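# Move a glass graduated cylinder from cart to bench

## Task

Take one graduated cylinder off the top tray of the cart and set it down upright on the work surface of the bench that has shelves, with every other cylinder still standing at the end. Failure: any cylinder tipping over, reaching the floor, dropping more than a few centimetres or being struck hard (the glass breaks). The cart, pedal bin and stool are free to move. At the end the robot must have released the cylinder, backed away, and be neither fallen nor tilted.

## Robot and tools

Robot: a Rainbow Robotics RB-Y1 with two arms, a head, and a torso whose lower leg folds at ankle, knee and hip. The base has two drive wheels and two rear casters, is 0.66 m long and 0.58 m wide, and its front edge sits 0.10 m ahead of the wheel axle. It drives straight or turns in place; it cannot move sideways. A bent leg can stick out beyond the front edge.

Frames: the base frame has its origin on the floor between the drive wheels, x forward, y left, z up. The chest, left_hand and right_hand positions in results are in this frame. A hand point lies between its finger pads; fingers point along the hand's -z and close along its x. Reported hand positions can be off, more so at long reach. Odometry is the base frame as it was at the start; base_odometry counts wheel turns only, so slip shows up as travel. Heading is positive to the left, -3.142 to 3.142.

execute_actions: argument actions is a list holding exactly one action, or empty (then it only reports state and images). An action may contain:
- base: a single relative command measured from where the base last reported itself. {"translate_m": d} drives d metres straight, positive forward, range -3 to 3. {"rotate_rad": d} turns on the spot by d radians, positive counter-clockwise from above, range -3.2 to 3.2. A move needing more than 8.667 s at its top speed is refused.
- joints: one flat object keyed by joint name, covering both arms, torso and head; every value is an absolute target in radians (grippers in metres of pad opening). Ranges: torso_squat_rad 0 to 1.2 (higher lowers the level chest); torso_shift_rad -0.3 to 0.6 (positive pushes hips forward); torso_pitch_rad -0.2 to 1.4 (positive bows forward); torso_yaw_rad -1.5 to 1.5 (positive left). Shoulder pitch -2.356 to 2.356 (0 hangs, negative swings forward and up); left_shoulder_roll_rad 0 to 3.141 (positive raises outward left), right_shoulder_roll_rad -3.141 to 0 (negative raises outward right); shoulder yaw -2.094 to 2.094 (positive turns a bent forearm left, both arms); elbow -2.617 to 0.01 (negative bends forward); forearm roll -3.141 to 3.141; wrist pitch -1.57 to 1.919 (negative tips hand forward); hand roll -2.705 to 2.705; left_gripper_m and right_gripper_m 0 to 0.1; head_pan_rad -0.523 to 0.523 (positive left); head_tilt_rad -0.35 to 1.57 (positive down). Joints count as done within 0.02 (grippers 0.004). Torso combos must hold: squat+shift <= 1.52; squat-shift+pitch <= 1.57; shift+0.5 pitch-0.4 squat <= 0.7; shift+0.3 pitch-0.5 squat <= 0.39, otherwise torso joints stop short as off_target.
- speeds: lower top speed for this action: translate_m 0.05 to 0.4 m/s, rotate_rad 0.1 to 1.509 rad/s (defaults are the maxima).
- min_time_s: 0.1 to 8, minimum duration of each arm and head motion.
Default top speeds: arm joints 1 rad/s (wrist-side joints 1.5), head 1.5, squat and pitch 0.3, shift 0.15, torso yaw 0.6, grippers 0.1 m/s. No action runs over 15 s. Unknown keys or out-of-range numbers make the whole call rejected with no motion. Joints left out may keep driving to earlier targets.
cameras: list from head_camera, left_wrist_camera, right_wrist_camera, all; omitted/null/all gives every camera, [] gives none. The pictures line lists image order.

wait: seconds 0 to 10; commands nothing and returns state and images.
zoom_image: camera plus region [x0, y0, x1, y1] in pixels from the top-left, at most 504 by 504, on that camera's latest full image.
finished_scene: scene number; ends the scene irreversibly and reports success. Replying without any tool call ends everything.

Result lines: base_status and joint_status report each motion's outcome. done (for the base, only that wheels turned, slip included); off_target (resting short, maybe still pushing); contact_stop (torso or arm met firm resistance); time_out; stopped_with_arm (torso halted because an arm hit); limit_stop_at_own_body (self-collision guard, nothing touching); limit_stop_at_<name>. Contact_stop, time_out or stopped_with_arm on one joint halts its whole group (torso group, left arm group, right arm group), discarding targets. "joint command not followed" with a cause line means an arm's targets were blocked by the arm-collision check; those joints show not_followed and may be retried later. on_its_own lists uncommanded parts; "held at" is a held target, not a position. A Motor temperatures line gives one value per arm joint in joint_positions order; MOTOR HOT warns at 65 °C, OVER-TEMPERATURE FAULT at 80 °C brakes the arm and skips the rest of the call. A TORQUE FAULT (contact torque at a joint's load limit, e.g. elbow 33.1 N m, wrist joints 23, shoulders 64.4, held weight included) freezes the robot 10 s.

Cautions: after any stop, first retreat the arm, then the torso, each in its own action. If both hands share an object and the torso contact-stops instantly with nothing in the way, re-send every arm joint at its current reading, then the torso. The base keeps pushing into furniture; the leg can shove the robot backward unreported. To grip, command an opening at least 0.005 m under the object's width (off_target is then expected). Each arm carries up to 3 kg; heavy loads far forward can topple the robot. Never let the arms collide or press on each other. The robot holds the last command while you think, and loose objects may occasionally be bumped. Place the glass gently, release, and back away upright.

Each tool is called after "Call:" by a JSON object that holds its "op" and its "data".

## Session

I'll start by checking the robot's state and camera views.

Call:
{"op": "execute_actions", "data": {"actions": []}}

Scene clock: 0.00 s.
Motor temperatures (°C, as the motors report them): left_arm=[31 31 29 30 37 31 32] | right_arm=[30 26 32 32 32 34 39]
base_odometry: x=+0.000 y=+0.000 heading=+0.000 (m, m, rad; odometry frame)
base_status: not commanded
joint_positions: torso_squat_rad=+0.350 torso_shift_rad=-0.001 torso_pitch_rad=+0.000 torso_yaw_rad=+0.000 left_shoulder_pitch_rad=-0.047 left_shoulder_roll_rad=+0.023 left_shoulder_yaw_rad=+0.030 left_elbow_rad=-0.164 left_forearm_roll_rad=-0.015 left_wrist_pitch_rad=+0.002 left_hand_roll_rad=-0.020 left_gripper_m=+0.101 right_shoulder_pitch_rad=+0.014 right_shoulder_roll_rad=-0.014 right_shoulder_yaw_rad=-0.029 right_elbow_rad=-0.174 right_forearm_roll_rad=-0.035 right_wrist_pitch_rad=+0.008 right_hand_roll_rad=+0.035 right_gripper_m=+0.100 head_pan_rad=-0.001 head_tilt_rad=+0.401
joint_status: not commanded
chest: x=-0.2284 y=-0.0003 z=+1.2475 quat_wxyz=(+1.000, +0.000, +0.000, +0.000) (m; base frame)
left_hand: x=-0.1150 y=+0.2384 z=+0.5710 quat_wxyz=(+0.994, +0.014, -0.103, -0.011) (m; base frame)
right_hand: x=-0.1557 y=-0.2338 z=+0.5657 quat_wxyz=(+0.997, -0.008, -0.076, -0.016) (m; base frame)
pictures: head_camera, left_wrist_camera, right_wrist_camera
Images, in order (width x height): head_camera 896x504, left_wrist_camera 644x364, right_wrist_camera 644x364.

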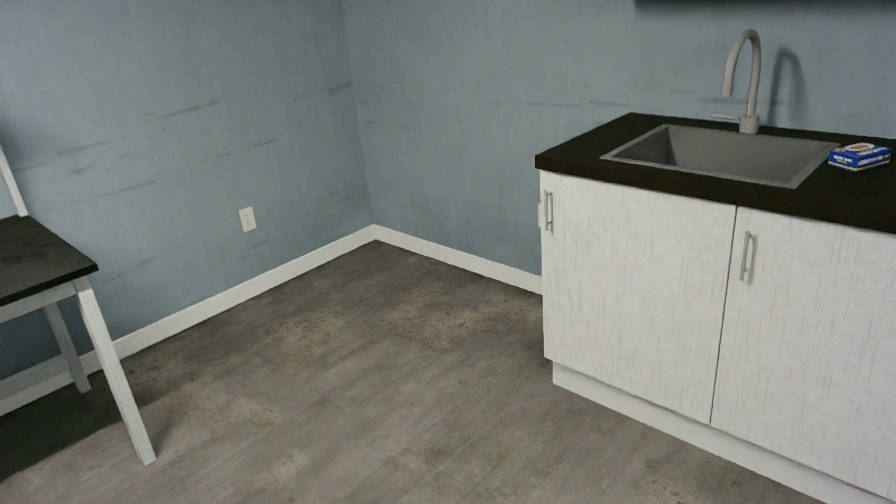

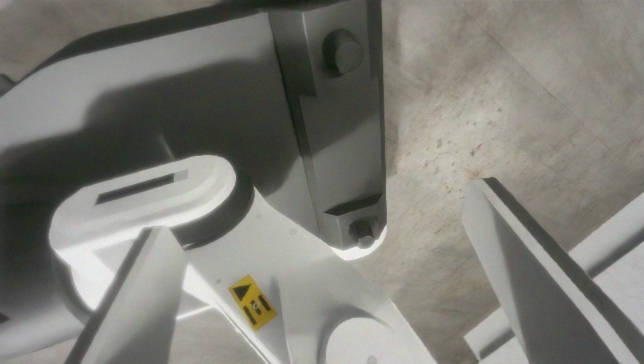

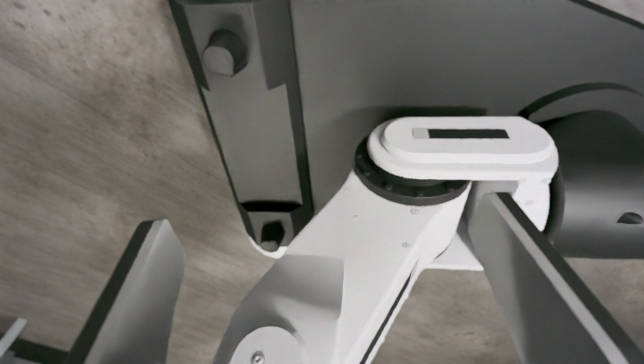

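Call:
{"op": "execute_actions", "data": {"actions": [{"joints": {"head_pan_rad": 0.52, "head_tilt_rad": 0.3, "torso_yaw_rad": 0.6}}], "cameras": ["head_camera"]}}

Scene clock: 2.03 s.
Motor temperatures (°C, as the motors report them): left_arm=[31 31 29 30 37 31 32] | right_arm=[30 26 32 32 32 34 39]
base_odometry: x=+0.000 y=+0.000 heading=+0.000 (m, m, rad; odometry frame)
base_status: not commanded
joint_positions: torso_squat_rad=+0.350 torso_shift_rad=-0.001 torso_pitch_rad=+0.000 torso_yaw_rad=+0.600 left_shoulder_pitch_rad=-0.047 left_shoulder_roll_rad=+0.023 left_shoulder_yaw_rad=+0.030 left_elbow_rad=-0.164 left_forearm_roll_rad=-0.015 left_wrist_pitch_rad=+0.002 left_hand_roll_rad=-0.020 left_gripper_m=+0.101 right_shoulder_pitch_rad=+0.014 right_shoulder_roll_rad=-0.014 right_shoulder_yaw_rad=-0.029 right_elbow_rad=-0.174 right_forearm_roll_rad=-0.035 right_wrist_pitch_rad=+0.008 right_hand_roll_rad=+0.035 right_gripper_m=+0.100 head_pan_rad=+0.520 head_tilt_rad=+0.300
joint_status: all done
chest: x=-0.2285 y=-0.0003 z=+1.2475 quat_wxyz=(+0.955, +0.000, +0.000, +0.296) (m; base frame)
left_hand: x=-0.2694 y=+0.2606 z=+0.5709 quat_wxyz=(+0.953, +0.044, -0.095, +0.283) (m; base frame)
right_hand: x=-0.0365 y=-0.1521 z=+0.5657 quat_wxyz=(+0.957, +0.014, -0.075, +0.279) (m; base frame)
pictures: head_camera
Images, in order (width x height): head_camera 896x504.

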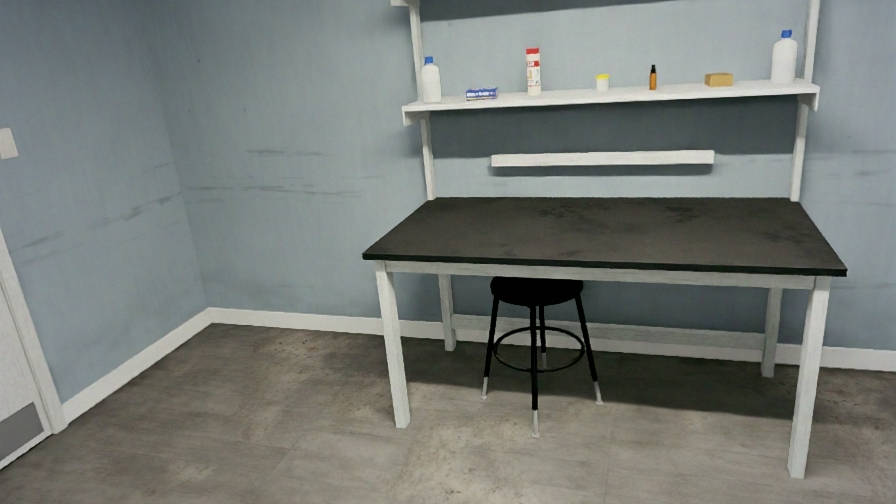

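Call:
{"op": "execute_actions", "data": {"actions": [{"joints": {"head_pan_rad": 0.52, "head_tilt_rad": 0.3, "torso_yaw_rad": 1.5}}], "cameras": ["head_camera"]}}

Call:
{"op": "execute_actions", "data": {"actions": [{"joints": {"head_pan_rad": -0.52, "head_tilt_rad": 0.3, "torso_yaw_rad": -0.6}}], "cameras": ["head_camera"]}}

Scene clock: 3.50 s.
Motor temperatures (°C, as the motors report them): left_arm=[31 31 29 30 37 31 32] | right_arm=[30 26 32 32 32 34 39]
base_odometry: x=+0.000 y=+0.000 heading=+0.000 (m, m, rad; odometry frame)
base_status: not commanded
joint_positions: torso_squat_rad=+0.350 torso_shift_rad=-0.001 torso_pitch_rad=+0.000 torso_yaw_rad=+0.975 left_shoulder_pitch_rad=-0.047 left_shoulder_roll_rad=+0.023 left_shoulder_yaw_rad=+0.030 left_elbow_rad=-0.164 left_forearm_roll_rad=-0.015 left_wrist_pitch_rad=+0.002 left_hand_roll_rad=-0.020 left_gripper_m=+0.101 right_shoulder_pitch_rad=+0.014 right_shoulder_roll_rad=-0.014 right_shoulder_yaw_rad=-0.029 right_elbow_rad=-0.174 right_forearm_roll_rad=-0.035 right_wrist_pitch_rad=+0.008 right_hand_roll_rad=+0.035 right_gripper_m=+0.100 head_pan_rad=+0.520 head_tilt_rad=+0.300
joint_status: torso_yaw_rad limit_stop_at_own_body (moved +0.375 of +0.900); the others done
on_its_own: torso_yaw_rad is held at +0.975, not at your +1.500, since a limit_stop_at_own_body
chest: x=-0.2285 y=-0.0003 z=+1.2475 quat_wxyz=(+0.883, +0.000, +0.000, +0.469) (m; base frame)
left_hand: x=-0.3623 y=+0.2272 z=+0.5709 quat_wxyz=(+0.884, +0.060, -0.085, +0.456) (m; base frame)
right_hand: x=+0.0060 y=-0.0711 z=+0.5658 quat_wxyz=(+0.888, +0.028, -0.072, +0.453) (m; base frame)
pictures: head_camera
Images, in order (width x height): head_camera 896x504.

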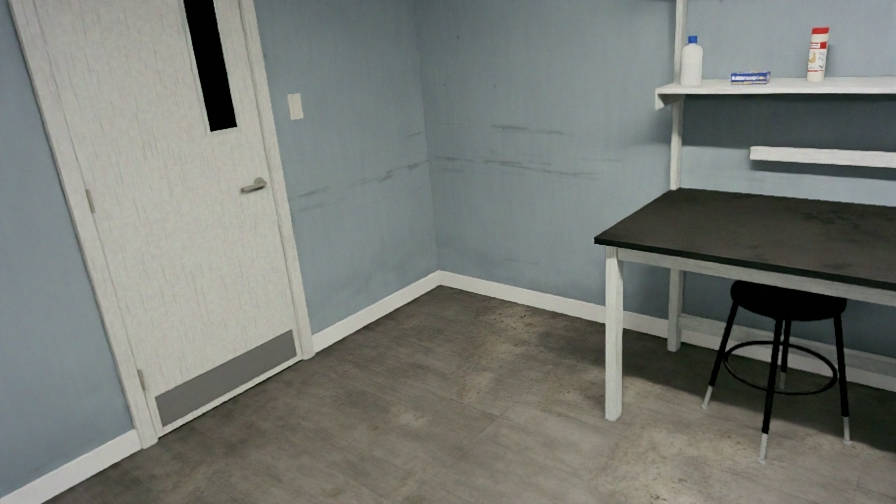

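not run: a stop came earlier in this reply.

Call:
{"op": "execute_actions", "data": {"actions": [{"joints": {"head_pan_rad": -0.52, "head_tilt_rad": 0.3, "torso_yaw_rad": -0.5}}], "cameras": ["head_camera"]}}

Scene clock: 6.83 s.
Motor temperatures (°C, as the motors report them): left_arm=[31 31 29 30 37 31 32] | right_arm=[30 26 32 32 32 34 39]
base_odometry: x=+0.000 y=+0.000 heading=+0.000 (m, m, rad; odometry frame)
base_status: not commanded
joint_positions: torso_squat_rad=+0.350 torso_shift_rad=-0.001 torso_pitch_rad=+0.000 torso_yaw_rad=-0.500 left_shoulder_pitch_rad=-0.047 left_shoulder_roll_rad=+0.023 left_shoulder_yaw_rad=+0.030 left_elbow_rad=-0.164 left_forearm_roll_rad=-0.015 left_wrist_pitch_rad=+0.002 left_hand_roll_rad=-0.020 left_gripper_m=+0.101 right_shoulder_pitch_rad=+0.014 right_shoulder_roll_rad=-0.014 right_shoulder_yaw_rad=-0.029 right_elbow_rad=-0.174 right_forearm_roll_rad=-0.035 right_wrist_pitch_rad=+0.008 right_hand_roll_rad=+0.035 right_gripper_m=+0.100 head_pan_rad=-0.520 head_tilt_rad=+0.300
joint_status: all done
chest: x=-0.2285 y=-0.0003 z=+1.2475 quat_wxyz=(+0.969, +0.000, +0.000, -0.247) (m; base frame)
left_hand: x=-0.0144 y=+0.1548 z=+0.5710 quat_wxyz=(+0.961, -0.012, -0.103, -0.257) (m; base frame)
right_hand: x=-0.2767 y=-0.2400 z=+0.5656 quat_wxyz=(+0.962, -0.027, -0.072, -0.263) (m; base frame)
pictures: head_camera
Images, in order (width x height): head_camera 896x504.

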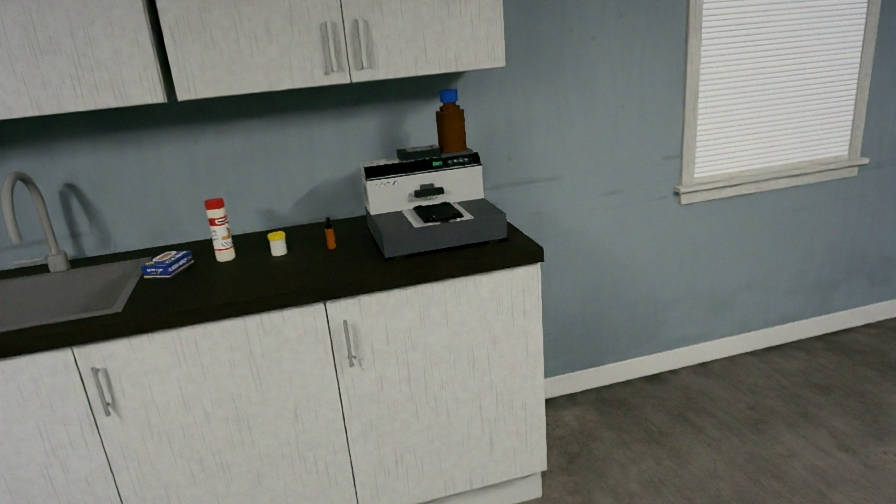

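Call:
{"op": "execute_actions", "data": {"actions": [{"base": {"translate_m": 0.4}, "joints": {"torso_yaw_rad": -0.6}}], "cameras": []}}

Call:
{"op": "execute_actions", "data": {"actions": [{"base": {"rotate_rad": -1.2}}], "cameras": ["head_camera"]}}

Scene clock: 9.83 s.
Motor temperatures (°C, as the motors report them): left_arm=[31 31 29 30 37 31 32] | right_arm=[30 26 32 32 32 34 39]
base_odometry: x=+0.400 y=+0.000 heading=+0.001 (m, m, rad; odometry frame)
base_status: done
joint_positions: torso_squat_rad=+0.350 torso_shift_rad=+0.000 torso_pitch_rad=+0.000 torso_yaw_rad=-0.600 left_shoulder_pitch_rad=-0.047 left_shoulder_roll_rad=+0.023 left_shoulder_yaw_rad=+0.030 left_elbow_rad=-0.164 left_forearm_roll_rad=-0.015 left_wrist_pitch_rad=+0.002 left_hand_roll_rad=-0.020 left_gripper_m=+0.101 right_shoulder_pitch_rad=+0.014 right_shoulder_roll_rad=-0.014 right_shoulder_yaw_rad=-0.029 right_elbow_rad=-0.174 right_forearm_roll_rad=-0.035 right_wrist_pitch_rad=+0.008 right_hand_roll_rad=+0.035 right_gripper_m=+0.100 head_pan_rad=-0.520 head_tilt_rad=+0.300
joint_status: all done
chest: x=-0.2284 y=-0.0003 z=+1.2475 quat_wxyz=(+0.955, +0.000, +0.000, -0.296) (m; base frame)
left_hand: x=+0.0000 y=+0.1326 z=+0.5710 quat_wxyz=(+0.947, -0.017, -0.103, -0.305) (m; base frame)
right_hand: x=-0.3004 y=-0.2339 z=+0.5656 quat_wxyz=(+0.948, -0.031, -0.070, -0.310) (m; base frame)
pictures: none
No camera images: the call's "cameras" was empty. Leave "cameras" out to get every camera's image.

Scene clock: 13.23 s.
Motor temperatures (°C, as the motors report them): left_arm=[31 31 29 30 37 31 32] | right_arm=[30 26 32 32 32 34 39]
base_odometry: x=+0.400 y=+0.000 heading=-1.198 (m, m, rad; odometry frame)
base_status: done
joint_positions: torso_squat_rad=+0.350 torso_shift_rad=-0.001 torso_pitch_rad=+0.000 torso_yaw_rad=-0.600 left_shoulder_pitch_rad=-0.047 left_shoulder_roll_rad=+0.023 left_shoulder_yaw_rad=+0.030 left_elbow_rad=-0.164 left_forearm_roll_rad=-0.015 left_wrist_pitch_rad=+0.002 left_hand_roll_rad=-0.020 left_gripper_m=+0.101 right_shoulder_pitch_rad=+0.014 right_shoulder_roll_rad=-0.014 right_shoulder_yaw_rad=-0.029 right_elbow_rad=-0.174 right_forearm_roll_rad=-0.035 right_wrist_pitch_rad=+0.008 right_hand_roll_rad=+0.035 right_gripper_m=+0.100 head_pan_rad=-0.520 head_tilt_rad=+0.300
joint_status: not commanded
chest: x=-0.2284 y=-0.0003 z=+1.2475 quat_wxyz=(+0.955, +0.000, +0.000, -0.296) (m; base frame)
left_hand: x=+0.0000 y=+0.1326 z=+0.5710 quat_wxyz=(+0.947, -0.017, -0.103, -0.305) (m; base frame)
right_hand: x=-0.3004 y=-0.2339 z=+0.5656 quat_wxyz=(+0.948, -0.031, -0.070, -0.310) (m; base frame)
pictures: head_camera
Images, in order (width x height): head_camera 896x504.

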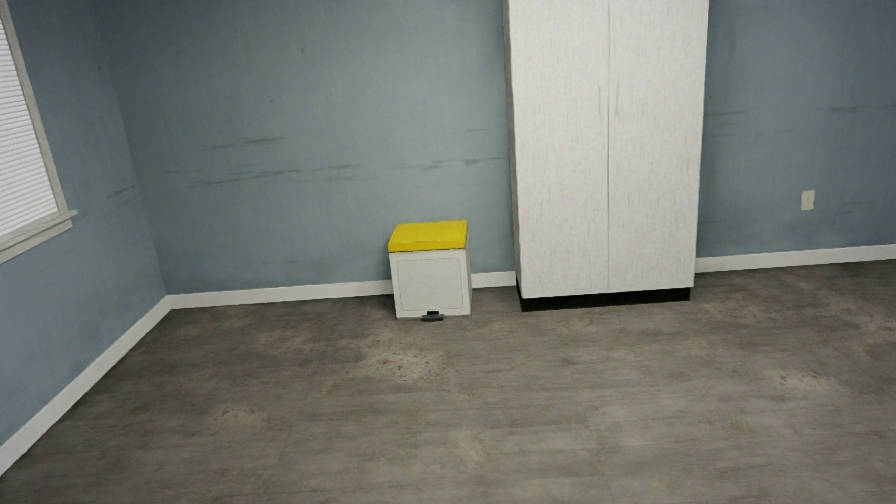

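Call:
{"op": "execute_actions", "data": {"actions": [{"base": {"rotate_rad": -1.0}}], "cameras": ["head_camera"]}}

Scene clock: 16.43 s.
Motor temperatures (°C, as the motors report them): left_arm=[31 31 29 30 37 31 32] | right_arm=[30 26 32 32 32 34 39]
base_odometry: x=+0.400 y=+0.001 heading=-2.198 (m, m, rad; odometry frame)
base_status: done
joint_positions: torso_squat_rad=+0.350 torso_shift_rad=-0.001 torso_pitch_rad=+0.000 torso_yaw_rad=-0.600 left_shoulder_pitch_rad=-0.047 left_shoulder_roll_rad=+0.023 left_shoulder_yaw_rad=+0.030 left_elbow_rad=-0.164 left_forearm_roll_rad=-0.015 left_wrist_pitch_rad=+0.002 left_hand_roll_rad=-0.020 left_gripper_m=+0.101 right_shoulder_pitch_rad=+0.014 right_shoulder_roll_rad=-0.014 right_shoulder_yaw_rad=-0.029 right_elbow_rad=-0.174 right_forearm_roll_rad=-0.035 right_wrist_pitch_rad=+0.008 right_hand_roll_rad=+0.035 right_gripper_m=+0.100 head_pan_rad=-0.520 head_tilt_rad=+0.300
joint_status: not commanded
chest: x=-0.2284 y=-0.0003 z=+1.2475 quat_wxyz=(+0.955, +0.000, +0.000, -0.296) (m; base frame)
left_hand: x=+0.0000 y=+0.1326 z=+0.5710 quat_wxyz=(+0.947, -0.017, -0.103, -0.305) (m; base frame)
right_hand: x=-0.3004 y=-0.2339 z=+0.5656 quat_wxyz=(+0.948, -0.031, -0.070, -0.310) (m; base frame)
pictures: head_camera
Images, in order (width x height): head_camera 896x504.

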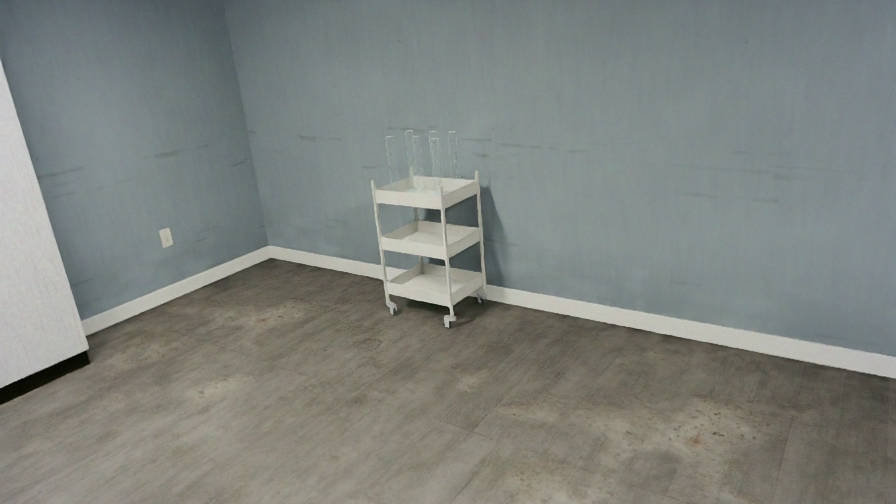

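Call:
{"op": "zoom_image", "data": {"camera": "head_camera", "region": [340, 110, 520, 340]}}

Region (340, 110, 520, 340) of head_camera's 896x504 image, scaled by 2.191, with more detail than that image has; it fills the left 394 columns of this view, and the rest is white.

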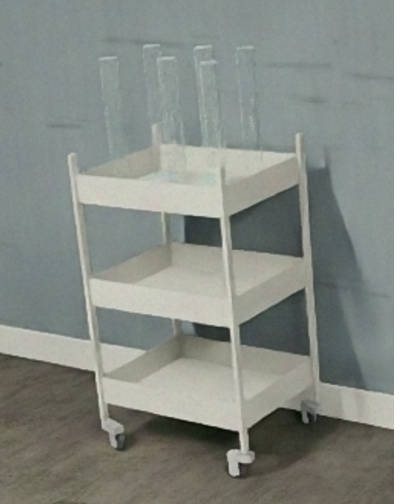

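Call:
{"op": "execute_actions", "data": {"actions": [{"base": {"rotate_rad": -0.91}, "joints": {"torso_yaw_rad": 0.0, "head_pan_rad": -0.3, "head_tilt_rad": 0.35}}], "cameras": []}}

Call:
{"op": "execute_actions", "data": {"actions": [{"base": {"translate_m": 2.5}}], "cameras": ["head_camera"]}}

Scene clock: 22.60 s.
Motor temperatures (°C, as the motors report them): left_arm=[31 31 29 30 37 31 32] | right_arm=[30 26 32 32 32 34 39]
base_odometry: x=+0.400 y=+0.001 heading=-3.107 (m, m, rad; odometry frame)
base_status: done
joint_positions: torso_squat_rad=+0.350 torso_shift_rad=-0.001 torso_pitch_rad=+0.000 torso_yaw_rad=+0.000 left_shoulder_pitch_rad=-0.047 left_shoulder_roll_rad=+0.023 left_shoulder_yaw_rad=+0.030 left_elbow_rad=-0.164 left_forearm_roll_rad=-0.015 left_wrist_pitch_rad=+0.002 left_hand_roll_rad=-0.020 left_gripper_m=+0.101 right_shoulder_pitch_rad=+0.014 right_shoulder_roll_rad=-0.014 right_shoulder_yaw_rad=-0.029 right_elbow_rad=-0.174 right_forearm_roll_rad=-0.035 right_wrist_pitch_rad=+0.008 right_hand_roll_rad=+0.035 right_gripper_m=+0.100 head_pan_rad=-0.300 head_tilt_rad=+0.350
joint_status: all done
chest: x=-0.2284 y=-0.0003 z=+1.2475 quat_wxyz=(+1.000, +0.000, +0.000, +0.000) (m; base frame)
left_hand: x=-0.1151 y=+0.2384 z=+0.5709 quat_wxyz=(+0.995, +0.014, -0.103, -0.012) (m; base frame)
right_hand: x=-0.1558 y=-0.2338 z=+0.5657 quat_wxyz=(+0.997, -0.008, -0.076, -0.016) (m; base frame)
pictures: none
No camera images: the call's "cameras" was empty. Leave "cameras" out to get every camera's image.

Scene clock: 30.20 s.
Motor temperatures (°C, as the motors report them): left_arm=[31 31 29 30 37 31 32] | right_arm=[30 26 32 32 32 34 39]
base_odometry: x=-2.099 y=-0.084 heading=-3.108 (m, m, rad; odometry frame)
base_status: done
joint_positions: torso_squat_rad=+0.350 torso_shift_rad=-0.001 torso_pitch_rad=+0.000 torso_yaw_rad=+0.000 left_shoulder_pitch_rad=-0.047 left_shoulder_roll_rad=+0.023 left_shoulder_yaw_rad=+0.030 left_elbow_rad=-0.164 left_forearm_roll_rad=-0.015 left_wrist_pitch_rad=+0.002 left_hand_roll_rad=-0.020 left_gripper_m=+0.101 right_shoulder_pitch_rad=+0.014 right_shoulder_roll_rad=-0.014 right_shoulder_yaw_rad=-0.029 right_elbow_rad=-0.174 right_forearm_roll_rad=-0.035 right_wrist_pitch_rad=+0.008 right_hand_roll_rad=+0.035 right_gripper_m=+0.100 head_pan_rad=-0.300 head_tilt_rad=+0.350
joint_status: not commanded
chest: x=-0.2284 y=-0.0003 z=+1.2475 quat_wxyz=(+1.000, +0.000, +0.000, +0.000) (m; base frame)
left_hand: x=-0.1149 y=+0.2383 z=+0.5710 quat_wxyz=(+0.994, +0.014, -0.103, -0.012) (m; base frame)
right_hand: x=-0.1558 y=-0.2338 z=+0.5657 quat_wxyz=(+0.997, -0.008, -0.076, -0.016) (m; base frame)
pictures: head_camera
Images, in order (width x height): head_camera 896x504.

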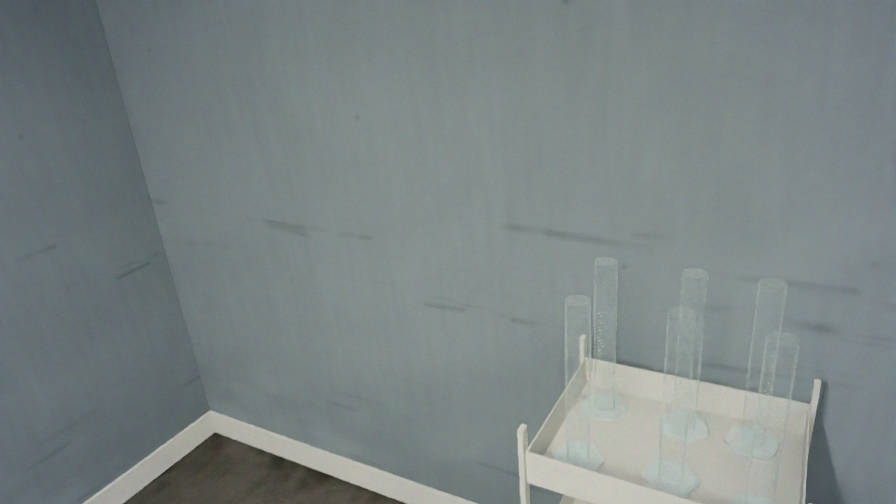

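Call:
{"op": "execute_actions", "data": {"actions": [{"joints": {"head_pan_rad": -0.52, "head_tilt_rad": 0.75}}], "cameras": ["head_camera"]}}

Scene clock: 31.30 s.
Motor temperatures (°C, as the motors report them): left_arm=[31 31 29 30 37 31 32] | right_arm=[30 26 32 32 32 34 39]
base_odometry: x=-2.099 y=-0.084 heading=-3.108 (m, m, rad; odometry frame)
base_status: not commanded
joint_positions: torso_squat_rad=+0.350 torso_shift_rad=-0.001 torso_pitch_rad=+0.000 torso_yaw_rad=+0.000 left_shoulder_pitch_rad=-0.047 left_shoulder_roll_rad=+0.023 left_shoulder_yaw_rad=+0.030 left_elbow_rad=-0.164 left_forearm_roll_rad=-0.015 left_wrist_pitch_rad=+0.002 left_hand_roll_rad=-0.020 left_gripper_m=+0.101 right_shoulder_pitch_rad=+0.014 right_shoulder_roll_rad=-0.014 right_shoulder_yaw_rad=-0.029 right_elbow_rad=-0.174 right_forearm_roll_rad=-0.035 right_wrist_pitch_rad=+0.008 right_hand_roll_rad=+0.035 right_gripper_m=+0.100 head_pan_rad=-0.520 head_tilt_rad=+0.750
joint_status: all done
chest: x=-0.2284 y=-0.0003 z=+1.2475 quat_wxyz=(+1.000, +0.000, +0.000, +0.000) (m; base frame)
left_hand: x=-0.1149 y=+0.2383 z=+0.5710 quat_wxyz=(+0.994, +0.014, -0.103, -0.012) (m; base frame)
right_hand: x=-0.1558 y=-0.2338 z=+0.5657 quat_wxyz=(+0.997, -0.008, -0.076, -0.016) (m; base frame)
pictures: head_camera
Images, in order (width x height): head_camera 896x504.

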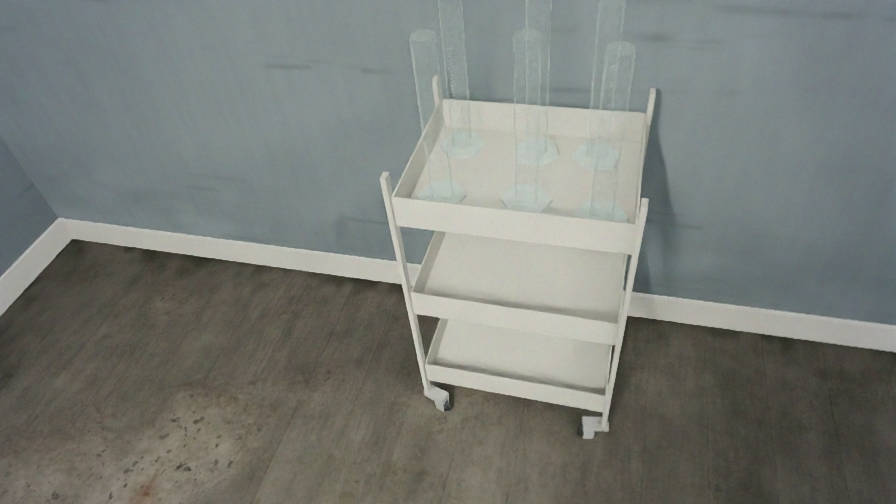

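Call:
{"op": "execute_actions", "data": {"actions": [{"base": {"rotate_rad": -0.69}, "joints": {"head_pan_rad": -0.15, "head_tilt_rad": 0.6, "right_shoulder_pitch_rad": -0.517, "right_elbow_rad": -1.27, "right_wrist_pitch_rad": 0.216, "right_hand_roll_rad": 1.571, "right_shoulder_roll_rad": -0.02, "right_shoulder_yaw_rad": 0.0, "right_forearm_roll_rad": 0.0, "left_shoulder_roll_rad": 0.45}}]}}

Scene clock: 37.97 s.
Motor temperatures (°C, as the motors report them): left_arm=[31 31 29 30 37 31 32] | right_arm=[30 26 32 32 32 34 39]
base_odometry: x=-2.098 y=-0.084 heading=+2.486 (m, m, rad; odometry frame)
base_status: done
joint_positions: torso_squat_rad=+0.350 torso_shift_rad=-0.001 torso_pitch_rad=+0.000 torso_yaw_rad=+0.000 left_shoulder_pitch_rad=-0.047 left_shoulder_roll_rad=+0.450 left_shoulder_yaw_rad=+0.030 left_elbow_rad=-0.164 left_forearm_roll_rad=-0.015 left_wrist_pitch_rad=+0.002 left_hand_roll_rad=-0.020 left_gripper_m=+0.101 right_shoulder_pitch_rad=-0.517 right_shoulder_roll_rad=-0.020 right_shoulder_yaw_rad=+0.000 right_elbow_rad=-1.270 right_forearm_roll_rad=+0.000 right_wrist_pitch_rad=+0.216 right_hand_roll_rad=+1.571 right_gripper_m=+0.100 head_pan_rad=-0.150 head_tilt_rad=+0.600
joint_status: all done
chest: x=-0.2285 y=-0.0003 z=+1.2475 quat_wxyz=(+1.000, +0.000, +0.000, +0.000) (m; base frame)
left_hand: x=-0.1133 y=+0.5515 z=+0.6476 quat_wxyz=(+0.969, +0.225, -0.102, -0.024) (m; base frame)
right_hand: x=+0.4091 y=-0.1301 z=+1.1073 quat_wxyz=(+0.449, -0.467, -0.516, +0.560) (m; base frame)
pictures: head_camera, left_wrist_camera, right_wrist_camera
Images, in order (width x height): head_camera 896x504, left_wrist_camera 644x364, right_wrist_camera 644x364.

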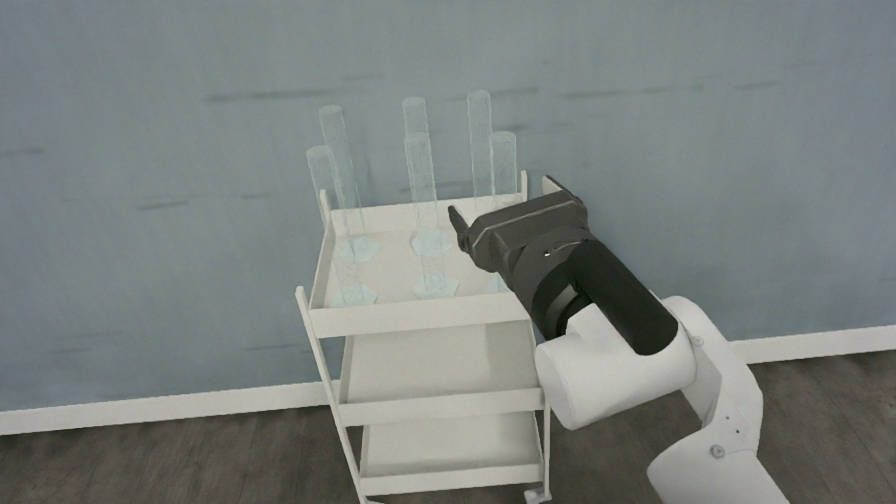

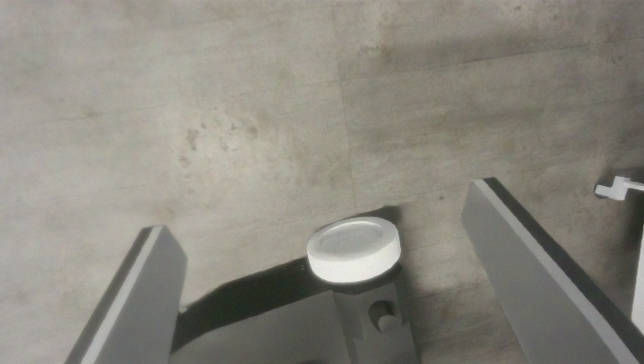

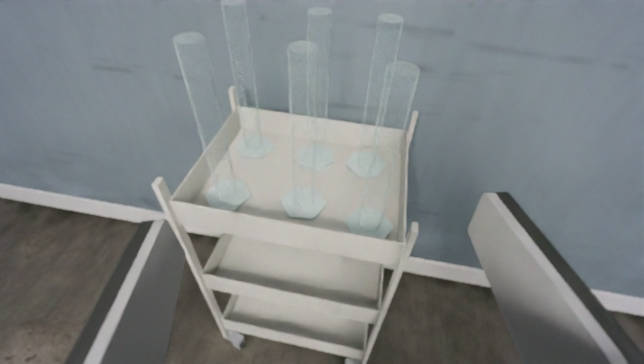

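Call:
{"op": "execute_actions", "data": {"actions": [{"joints": {"torso_squat_rad": 0.9}}], "cameras": ["head_camera", "right_wrist_camera"]}}

Scene clock: 42.07 s.
Motor temperatures (°C, as the motors report them): left_arm=[31 31 29 30 37 31 32] | right_arm=[30 26 32 32 32 34 39]
base_odometry: x=-2.098 y=-0.084 heading=+2.486 (m, m, rad; odometry frame)
base_status: not commanded
joint_positions: torso_squat_rad=+0.900 torso_shift_rad=-0.001 torso_pitch_rad=+0.000 torso_yaw_rad=+0.000 left_shoulder_pitch_rad=-0.047 left_shoulder_roll_rad=+0.450 left_shoulder_yaw_rad=+0.030 left_elbow_rad=-0.164 left_forearm_roll_rad=-0.015 left_wrist_pitch_rad=+0.002 left_hand_roll_rad=-0.020 left_gripper_m=+0.101 right_shoulder_pitch_rad=-0.517 right_shoulder_roll_rad=-0.020 right_shoulder_yaw_rad=+0.000 right_elbow_rad=-1.270 right_forearm_roll_rad=+0.000 right_wrist_pitch_rad=+0.216 right_hand_roll_rad=+1.571 right_gripper_m=+0.100 head_pan_rad=-0.150 head_tilt_rad=+0.600
joint_status: all done
chest: x=-0.2284 y=-0.0002 z=+1.0250 quat_wxyz=(+1.000, +0.000, +0.000, +0.000) (m; base frame)
left_hand: x=-0.1132 y=+0.5515 z=+0.4251 quat_wxyz=(+0.969, +0.225, -0.102, -0.024) (m; base frame)
right_hand: x=+0.4092 y=-0.1301 z=+0.8848 quat_wxyz=(+0.450, -0.467, -0.516, +0.560) (m; base frame)
pictures: head_camera, right_wrist_camera
Images, in order (width x height): head_camera 896x504, right_wrist_camera 644x364.

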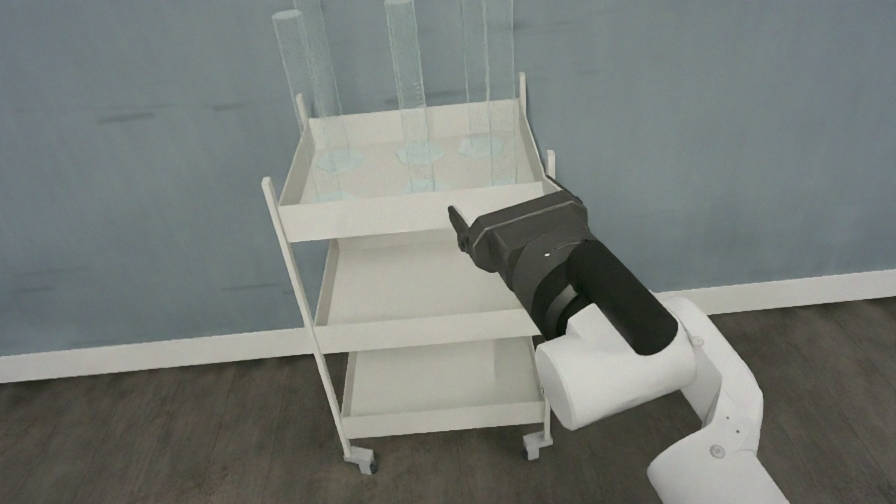

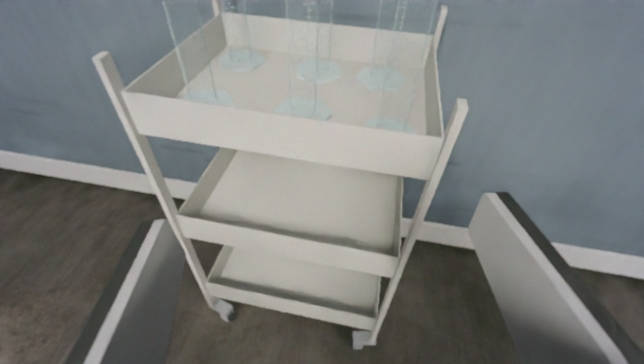

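Call:
{"op": "execute_actions", "data": {"actions": [{"joints": {"torso_squat_rad": 1.0, "torso_yaw_rad": -0.16, "head_pan_rad": -0.1, "head_tilt_rad": 0.5}, "base": {"translate_m": 0.2}, "speeds": {"translate_m": 0.2}}], "cameras": ["head_camera", "right_wrist_camera"]}}

Scene clock: 45.23 s.
Motor temperatures (°C, as the motors report them): left_arm=[31 31 29 30 37 31 32] | right_arm=[30 26 32 32 32 34 39]
base_odometry: x=-2.257 y=+0.038 heading=+2.485 (m, m, rad; odometry frame)
base_status: done
joint_positions: torso_squat_rad=+1.000 torso_shift_rad=-0.001 torso_pitch_rad=+0.000 torso_yaw_rad=-0.160 left_shoulder_pitch_rad=-0.047 left_shoulder_roll_rad=+0.450 left_shoulder_yaw_rad=+0.030 left_elbow_rad=-0.164 left_forearm_roll_rad=-0.015 left_wrist_pitch_rad=+0.002 left_hand_roll_rad=-0.020 left_gripper_m=+0.101 right_shoulder_pitch_rad=-0.517 right_shoulder_roll_rad=-0.020 right_shoulder_yaw_rad=+0.000 right_elbow_rad=-1.270 right_forearm_roll_rad=+0.000 right_wrist_pitch_rad=+0.216 right_hand_roll_rad=+1.571 right_gripper_m=+0.100 head_pan_rad=-0.100 head_tilt_rad=+0.500
joint_status: all done
chest: x=-0.2283 y=-0.0002 z=+0.9681 quat_wxyz=(+0.997, +0.000, +0.000, -0.080) (m; base frame)
left_hand: x=-0.0266 y=+0.5261 z=+0.3682 quat_wxyz=(+0.964, +0.216, -0.119, -0.101) (m; base frame)
right_hand: x=+0.3804 y=-0.2301 z=+0.8276 quat_wxyz=(+0.493, -0.507, -0.477, +0.523) (m; base frame)
pictures: head_camera, right_wrist_camera
Images, in order (width x height): head_camera 896x504, right_wrist_camera 644x364.

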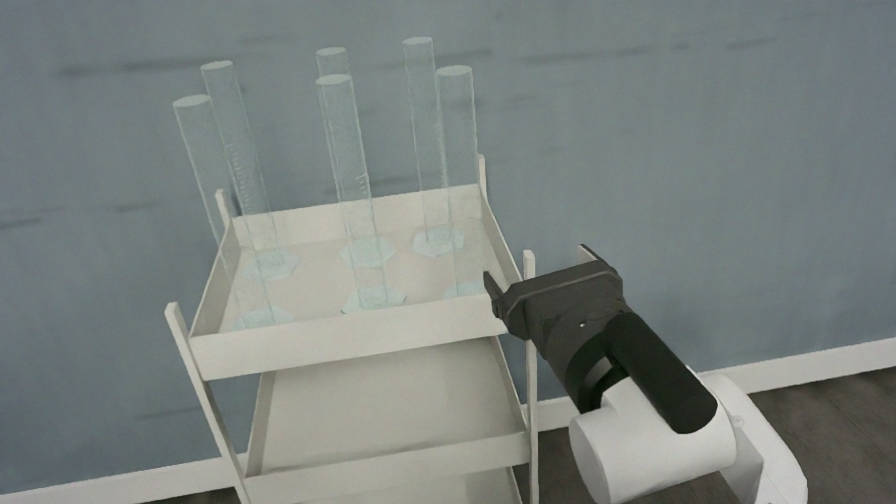

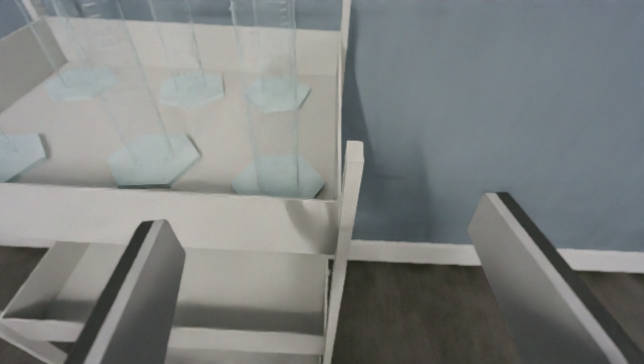

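Call:
{"op": "execute_actions", "data": {"actions": [{"joints": {"torso_yaw_rad": -0.075, "head_pan_rad": -0.15}, "base": {"translate_m": 0.08}, "speeds": {"translate_m": 0.1}}], "cameras": ["head_camera", "right_wrist_camera"]}}

Scene clock: 47.63 s.
Motor temperatures (°C, as the motors report them): left_arm=[31 31 29 30 37 31 32] | right_arm=[30 26 32 32 32 34 39]
base_odometry: x=-2.320 y=+0.087 heading=+2.484 (m, m, rad; odometry frame)
base_status: done
joint_positions: torso_squat_rad=+1.000 torso_shift_rad=-0.001 torso_pitch_rad=+0.000 torso_yaw_rad=-0.075 left_shoulder_pitch_rad=-0.047 left_shoulder_roll_rad=+0.450 left_shoulder_yaw_rad=+0.030 left_elbow_rad=-0.164 left_forearm_roll_rad=-0.015 left_wrist_pitch_rad=+0.002 left_hand_roll_rad=-0.020 left_gripper_m=+0.101 right_shoulder_pitch_rad=-0.517 right_shoulder_roll_rad=-0.020 right_shoulder_yaw_rad=+0.000 right_elbow_rad=-1.270 right_forearm_roll_rad=+0.000 right_wrist_pitch_rad=+0.216 right_hand_roll_rad=+1.571 right_gripper_m=+0.100 head_pan_rad=-0.150 head_tilt_rad=+0.500
joint_status: all done
chest: x=-0.2283 y=-0.0002 z=+0.9681 quat_wxyz=(+0.999, +0.000, +0.000, -0.037) (m; base frame)
left_hand: x=-0.0721 y=+0.5413 z=+0.3682 quat_wxyz=(+0.967, +0.221, -0.110, -0.060) (m; base frame)
right_hand: x=+0.3978 y=-0.1775 z=+0.8277 quat_wxyz=(+0.470, -0.486, -0.498, +0.543) (m; base frame)
pictures: head_camera, right_wrist_camera
Images, in order (width x height): head_camera 896x504, right_wrist_camera 644x364.

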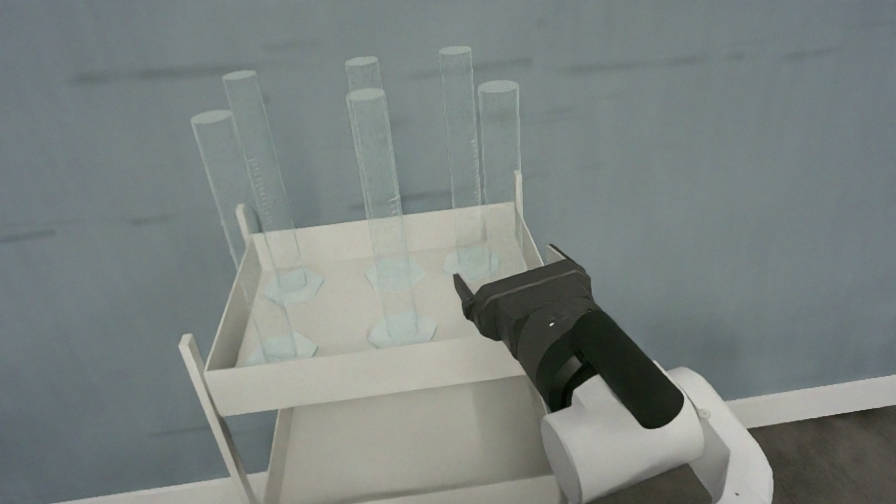

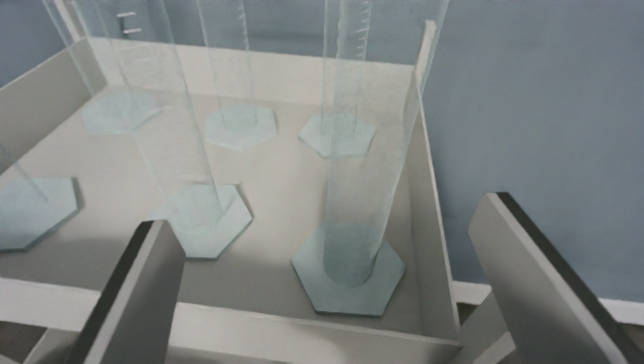

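Call:
{"op": "zoom_image", "data": {"camera": "right_wrist_camera", "region": [140, 0, 644, 364]}}

Call:
{"op": "zoom_image", "data": {"camera": "head_camera", "region": [340, 40, 700, 400]}}

Region (140, 0, 644, 364) of right_wrist_camera's 644x364 image, scaled by 1.000.

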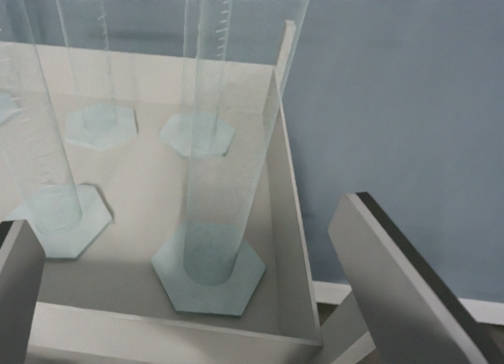

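Region (340, 40, 700, 400) of head_camera's 896x504 image, scaled by 1.400, with more detail than that image has.

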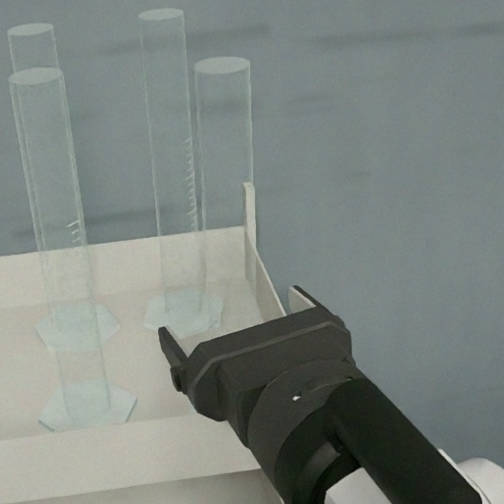

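Call:
{"op": "execute_actions", "data": {"actions": [{"joints": {"torso_yaw_rad": -0.115, "torso_squat_rad": 0.95}, "min_time_s": 1.0}], "cameras": ["head_camera", "right_wrist_camera"]}}

action 0: "min_time_s" has no arm or head joint beside it: it slows only arm and head motions. Command such a joint too, or leave it out

Call:
{"op": "execute_actions", "data": {"actions": [{"joints": {"torso_yaw_rad": -0.115, "torso_squat_rad": 0.95}}], "cameras": ["head_camera", "right_wrist_camera"]}}

Scene clock: 52.20 s.
Motor temperatures (°C, as the motors report them): left_arm=[31 31 29 30 37 31 32] | right_arm=[30 26 32 32 32 34 39]
base_odometry: x=-2.320 y=+0.087 heading=+2.484 (m, m, rad; odometry frame)
base_status: not commanded
joint_positions: torso_squat_rad=+0.950 torso_shift_rad=-0.001 torso_pitch_rad=+0.000 torso_yaw_rad=-0.115 left_shoulder_pitch_rad=-0.047 left_shoulder_roll_rad=+0.450 left_shoulder_yaw_rad=+0.030 left_elbow_rad=-0.164 left_forearm_roll_rad=-0.015 left_wrist_pitch_rad=+0.002 left_hand_roll_rad=-0.020 left_gripper_m=+0.101 right_shoulder_pitch_rad=-0.517 right_shoulder_roll_rad=-0.020 right_shoulder_yaw_rad=+0.000 right_elbow_rad=-1.270 right_forearm_roll_rad=+0.000 right_wrist_pitch_rad=+0.216 right_hand_roll_rad=+1.571 right_gripper_m=+0.100 head_pan_rad=-0.150 head_tilt_rad=+0.500
joint_status: all done
chest: x=-0.2283 y=-0.0002 z=+0.9971 quat_wxyz=(+0.998, +0.000, +0.000, -0.057) (m; base frame)
left_hand: x=-0.0506 y=+0.5346 z=+0.3972 quat_wxyz=(+0.966, +0.219, -0.114, -0.079) (m; base frame)
right_hand: x=+0.3902 y=-0.2024 z=+0.8566 quat_wxyz=(+0.481, -0.496, -0.488, +0.534) (m; base frame)
pictures: head_camera, right_wrist_camera
Images, in order (width x height): head_camera 896x504, right_wrist_camera 644x364.

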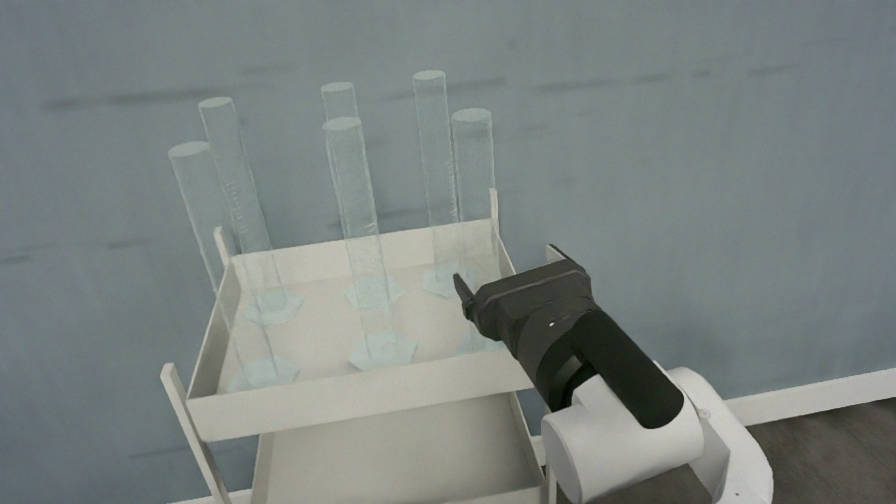

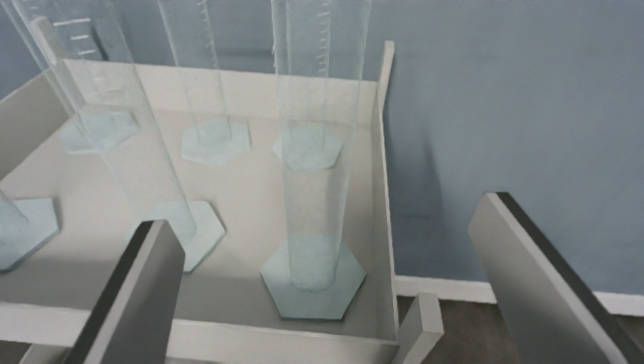

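Call:
{"op": "execute_actions", "data": {"actions": [{"base": {"translate_m": 0.06}, "speeds": {"translate_m": 0.05}}], "cameras": ["head_camera", "right_wrist_camera"]}}

Scene clock: 54.47 s.
Motor temperatures (°C, as the motors report them): left_arm=[31 31 29 30 37 31 32] | right_arm=[30 26 32 32 32 34 39]
base_odometry: x=-2.368 y=+0.124 heading=+2.483 (m, m, rad; odometry frame)
base_status: done
joint_positions: torso_squat_rad=+0.950 torso_shift_rad=-0.001 torso_pitch_rad=+0.000 torso_yaw_rad=-0.115 left_shoulder_pitch_rad=-0.047 left_shoulder_roll_rad=+0.450 left_shoulder_yaw_rad=+0.030 left_elbow_rad=-0.164 left_forearm_roll_rad=-0.015 left_wrist_pitch_rad=+0.002 left_hand_roll_rad=-0.020 left_gripper_m=+0.101 right_shoulder_pitch_rad=-0.517 right_shoulder_roll_rad=-0.020 right_shoulder_yaw_rad=+0.000 right_elbow_rad=-1.270 right_forearm_roll_rad=+0.000 right_wrist_pitch_rad=+0.216 right_hand_roll_rad=+1.571 right_gripper_m=+0.100 head_pan_rad=-0.150 head_tilt_rad=+0.500
joint_status: not commanded
chest: x=-0.2283 y=-0.0002 z=+0.9971 quat_wxyz=(+0.998, +0.000, +0.000, -0.057) (m; base frame)
left_hand: x=-0.0506 y=+0.5346 z=+0.3972 quat_wxyz=(+0.966, +0.219, -0.114, -0.079) (m; base frame)
right_hand: x=+0.3901 y=-0.2024 z=+0.8566 quat_wxyz=(+0.481, -0.496, -0.488, +0.534) (m; base frame)
pictures: head_camera, right_wrist_camera
Images, in order (width x height): head_camera 896x504, right_wrist_camera 644x364.

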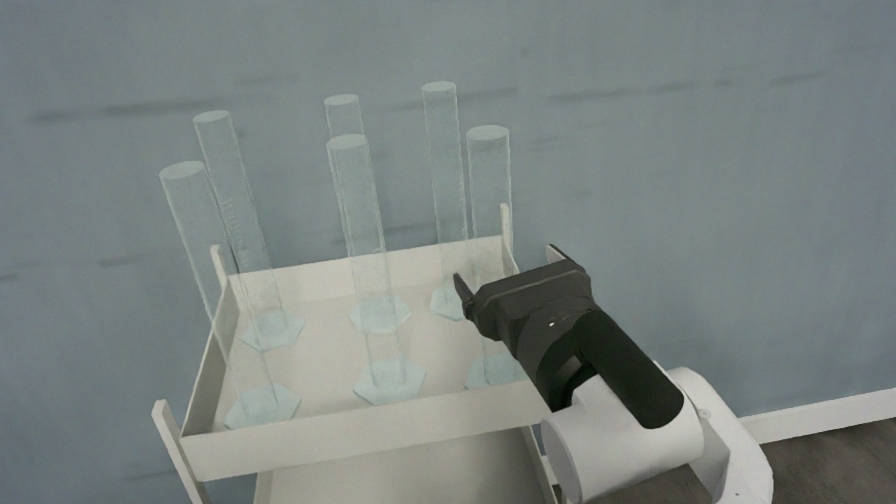

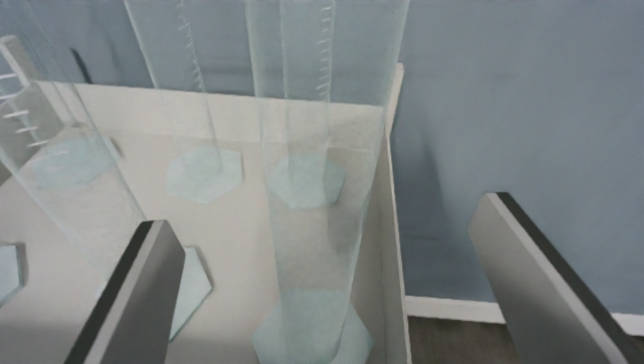

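Call:
{"op": "execute_actions", "data": {"actions": [{"base": {"translate_m": 0.035}, "speeds": {"translate_m": 0.05}}], "cameras": ["head_camera", "right_wrist_camera"]}}

Scene clock: 56.17 s.
Motor temperatures (°C, as the motors report them): left_arm=[31 31 29 30 37 31 32] | right_arm=[30 26 32 32 32 34 39]
base_odometry: x=-2.395 y=+0.145 heading=+2.482 (m, m, rad; odometry frame)
base_status: done
joint_positions: torso_squat_rad=+0.950 torso_shift_rad=-0.001 torso_pitch_rad=+0.000 torso_yaw_rad=-0.115 left_shoulder_pitch_rad=-0.047 left_shoulder_roll_rad=+0.450 left_shoulder_yaw_rad=+0.030 left_elbow_rad=-0.164 left_forearm_roll_rad=-0.015 left_wrist_pitch_rad=+0.002 left_hand_roll_rad=-0.020 left_gripper_m=+0.101 right_shoulder_pitch_rad=-0.517 right_shoulder_roll_rad=-0.020 right_shoulder_yaw_rad=+0.000 right_elbow_rad=-1.270 right_forearm_roll_rad=+0.000 right_wrist_pitch_rad=+0.216 right_hand_roll_rad=+1.571 right_gripper_m=+0.100 head_pan_rad=-0.150 head_tilt_rad=+0.500
joint_status: not commanded
chest: x=-0.2283 y=-0.0002 z=+0.9971 quat_wxyz=(+0.998, +0.000, +0.000, -0.057) (m; base frame)
left_hand: x=-0.0506 y=+0.5346 z=+0.3972 quat_wxyz=(+0.966, +0.219, -0.114, -0.079) (m; base frame)
right_hand: x=+0.3901 y=-0.2024 z=+0.8566 quat_wxyz=(+0.481, -0.496, -0.488, +0.534) (m; base frame)
pictures: head_camera, right_wrist_camera
Images, in order (width x height): head_camera 896x504, right_wrist_camera 644x364.

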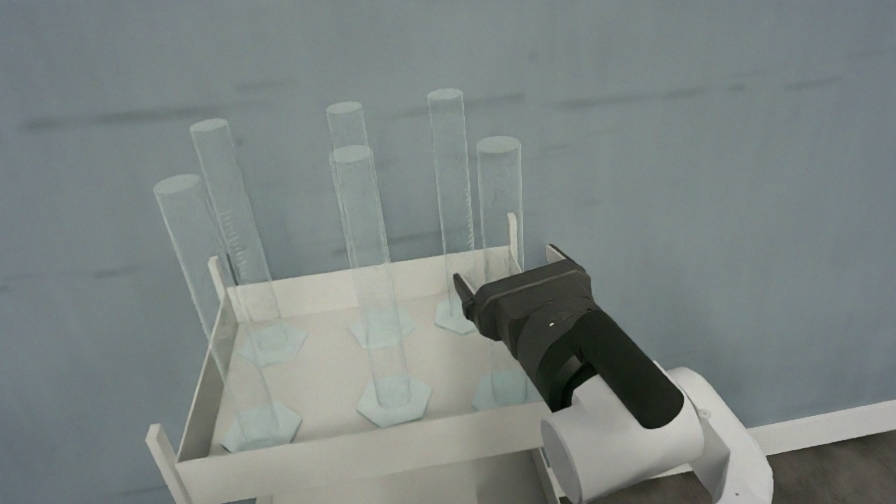

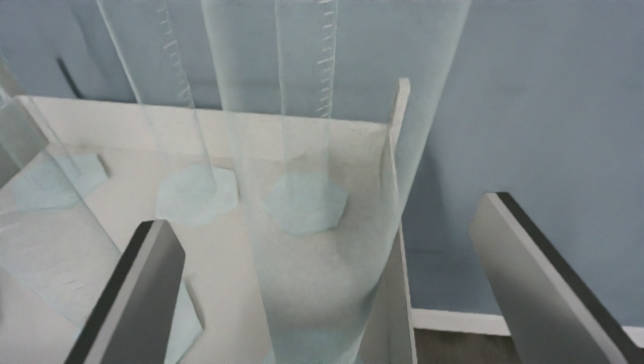

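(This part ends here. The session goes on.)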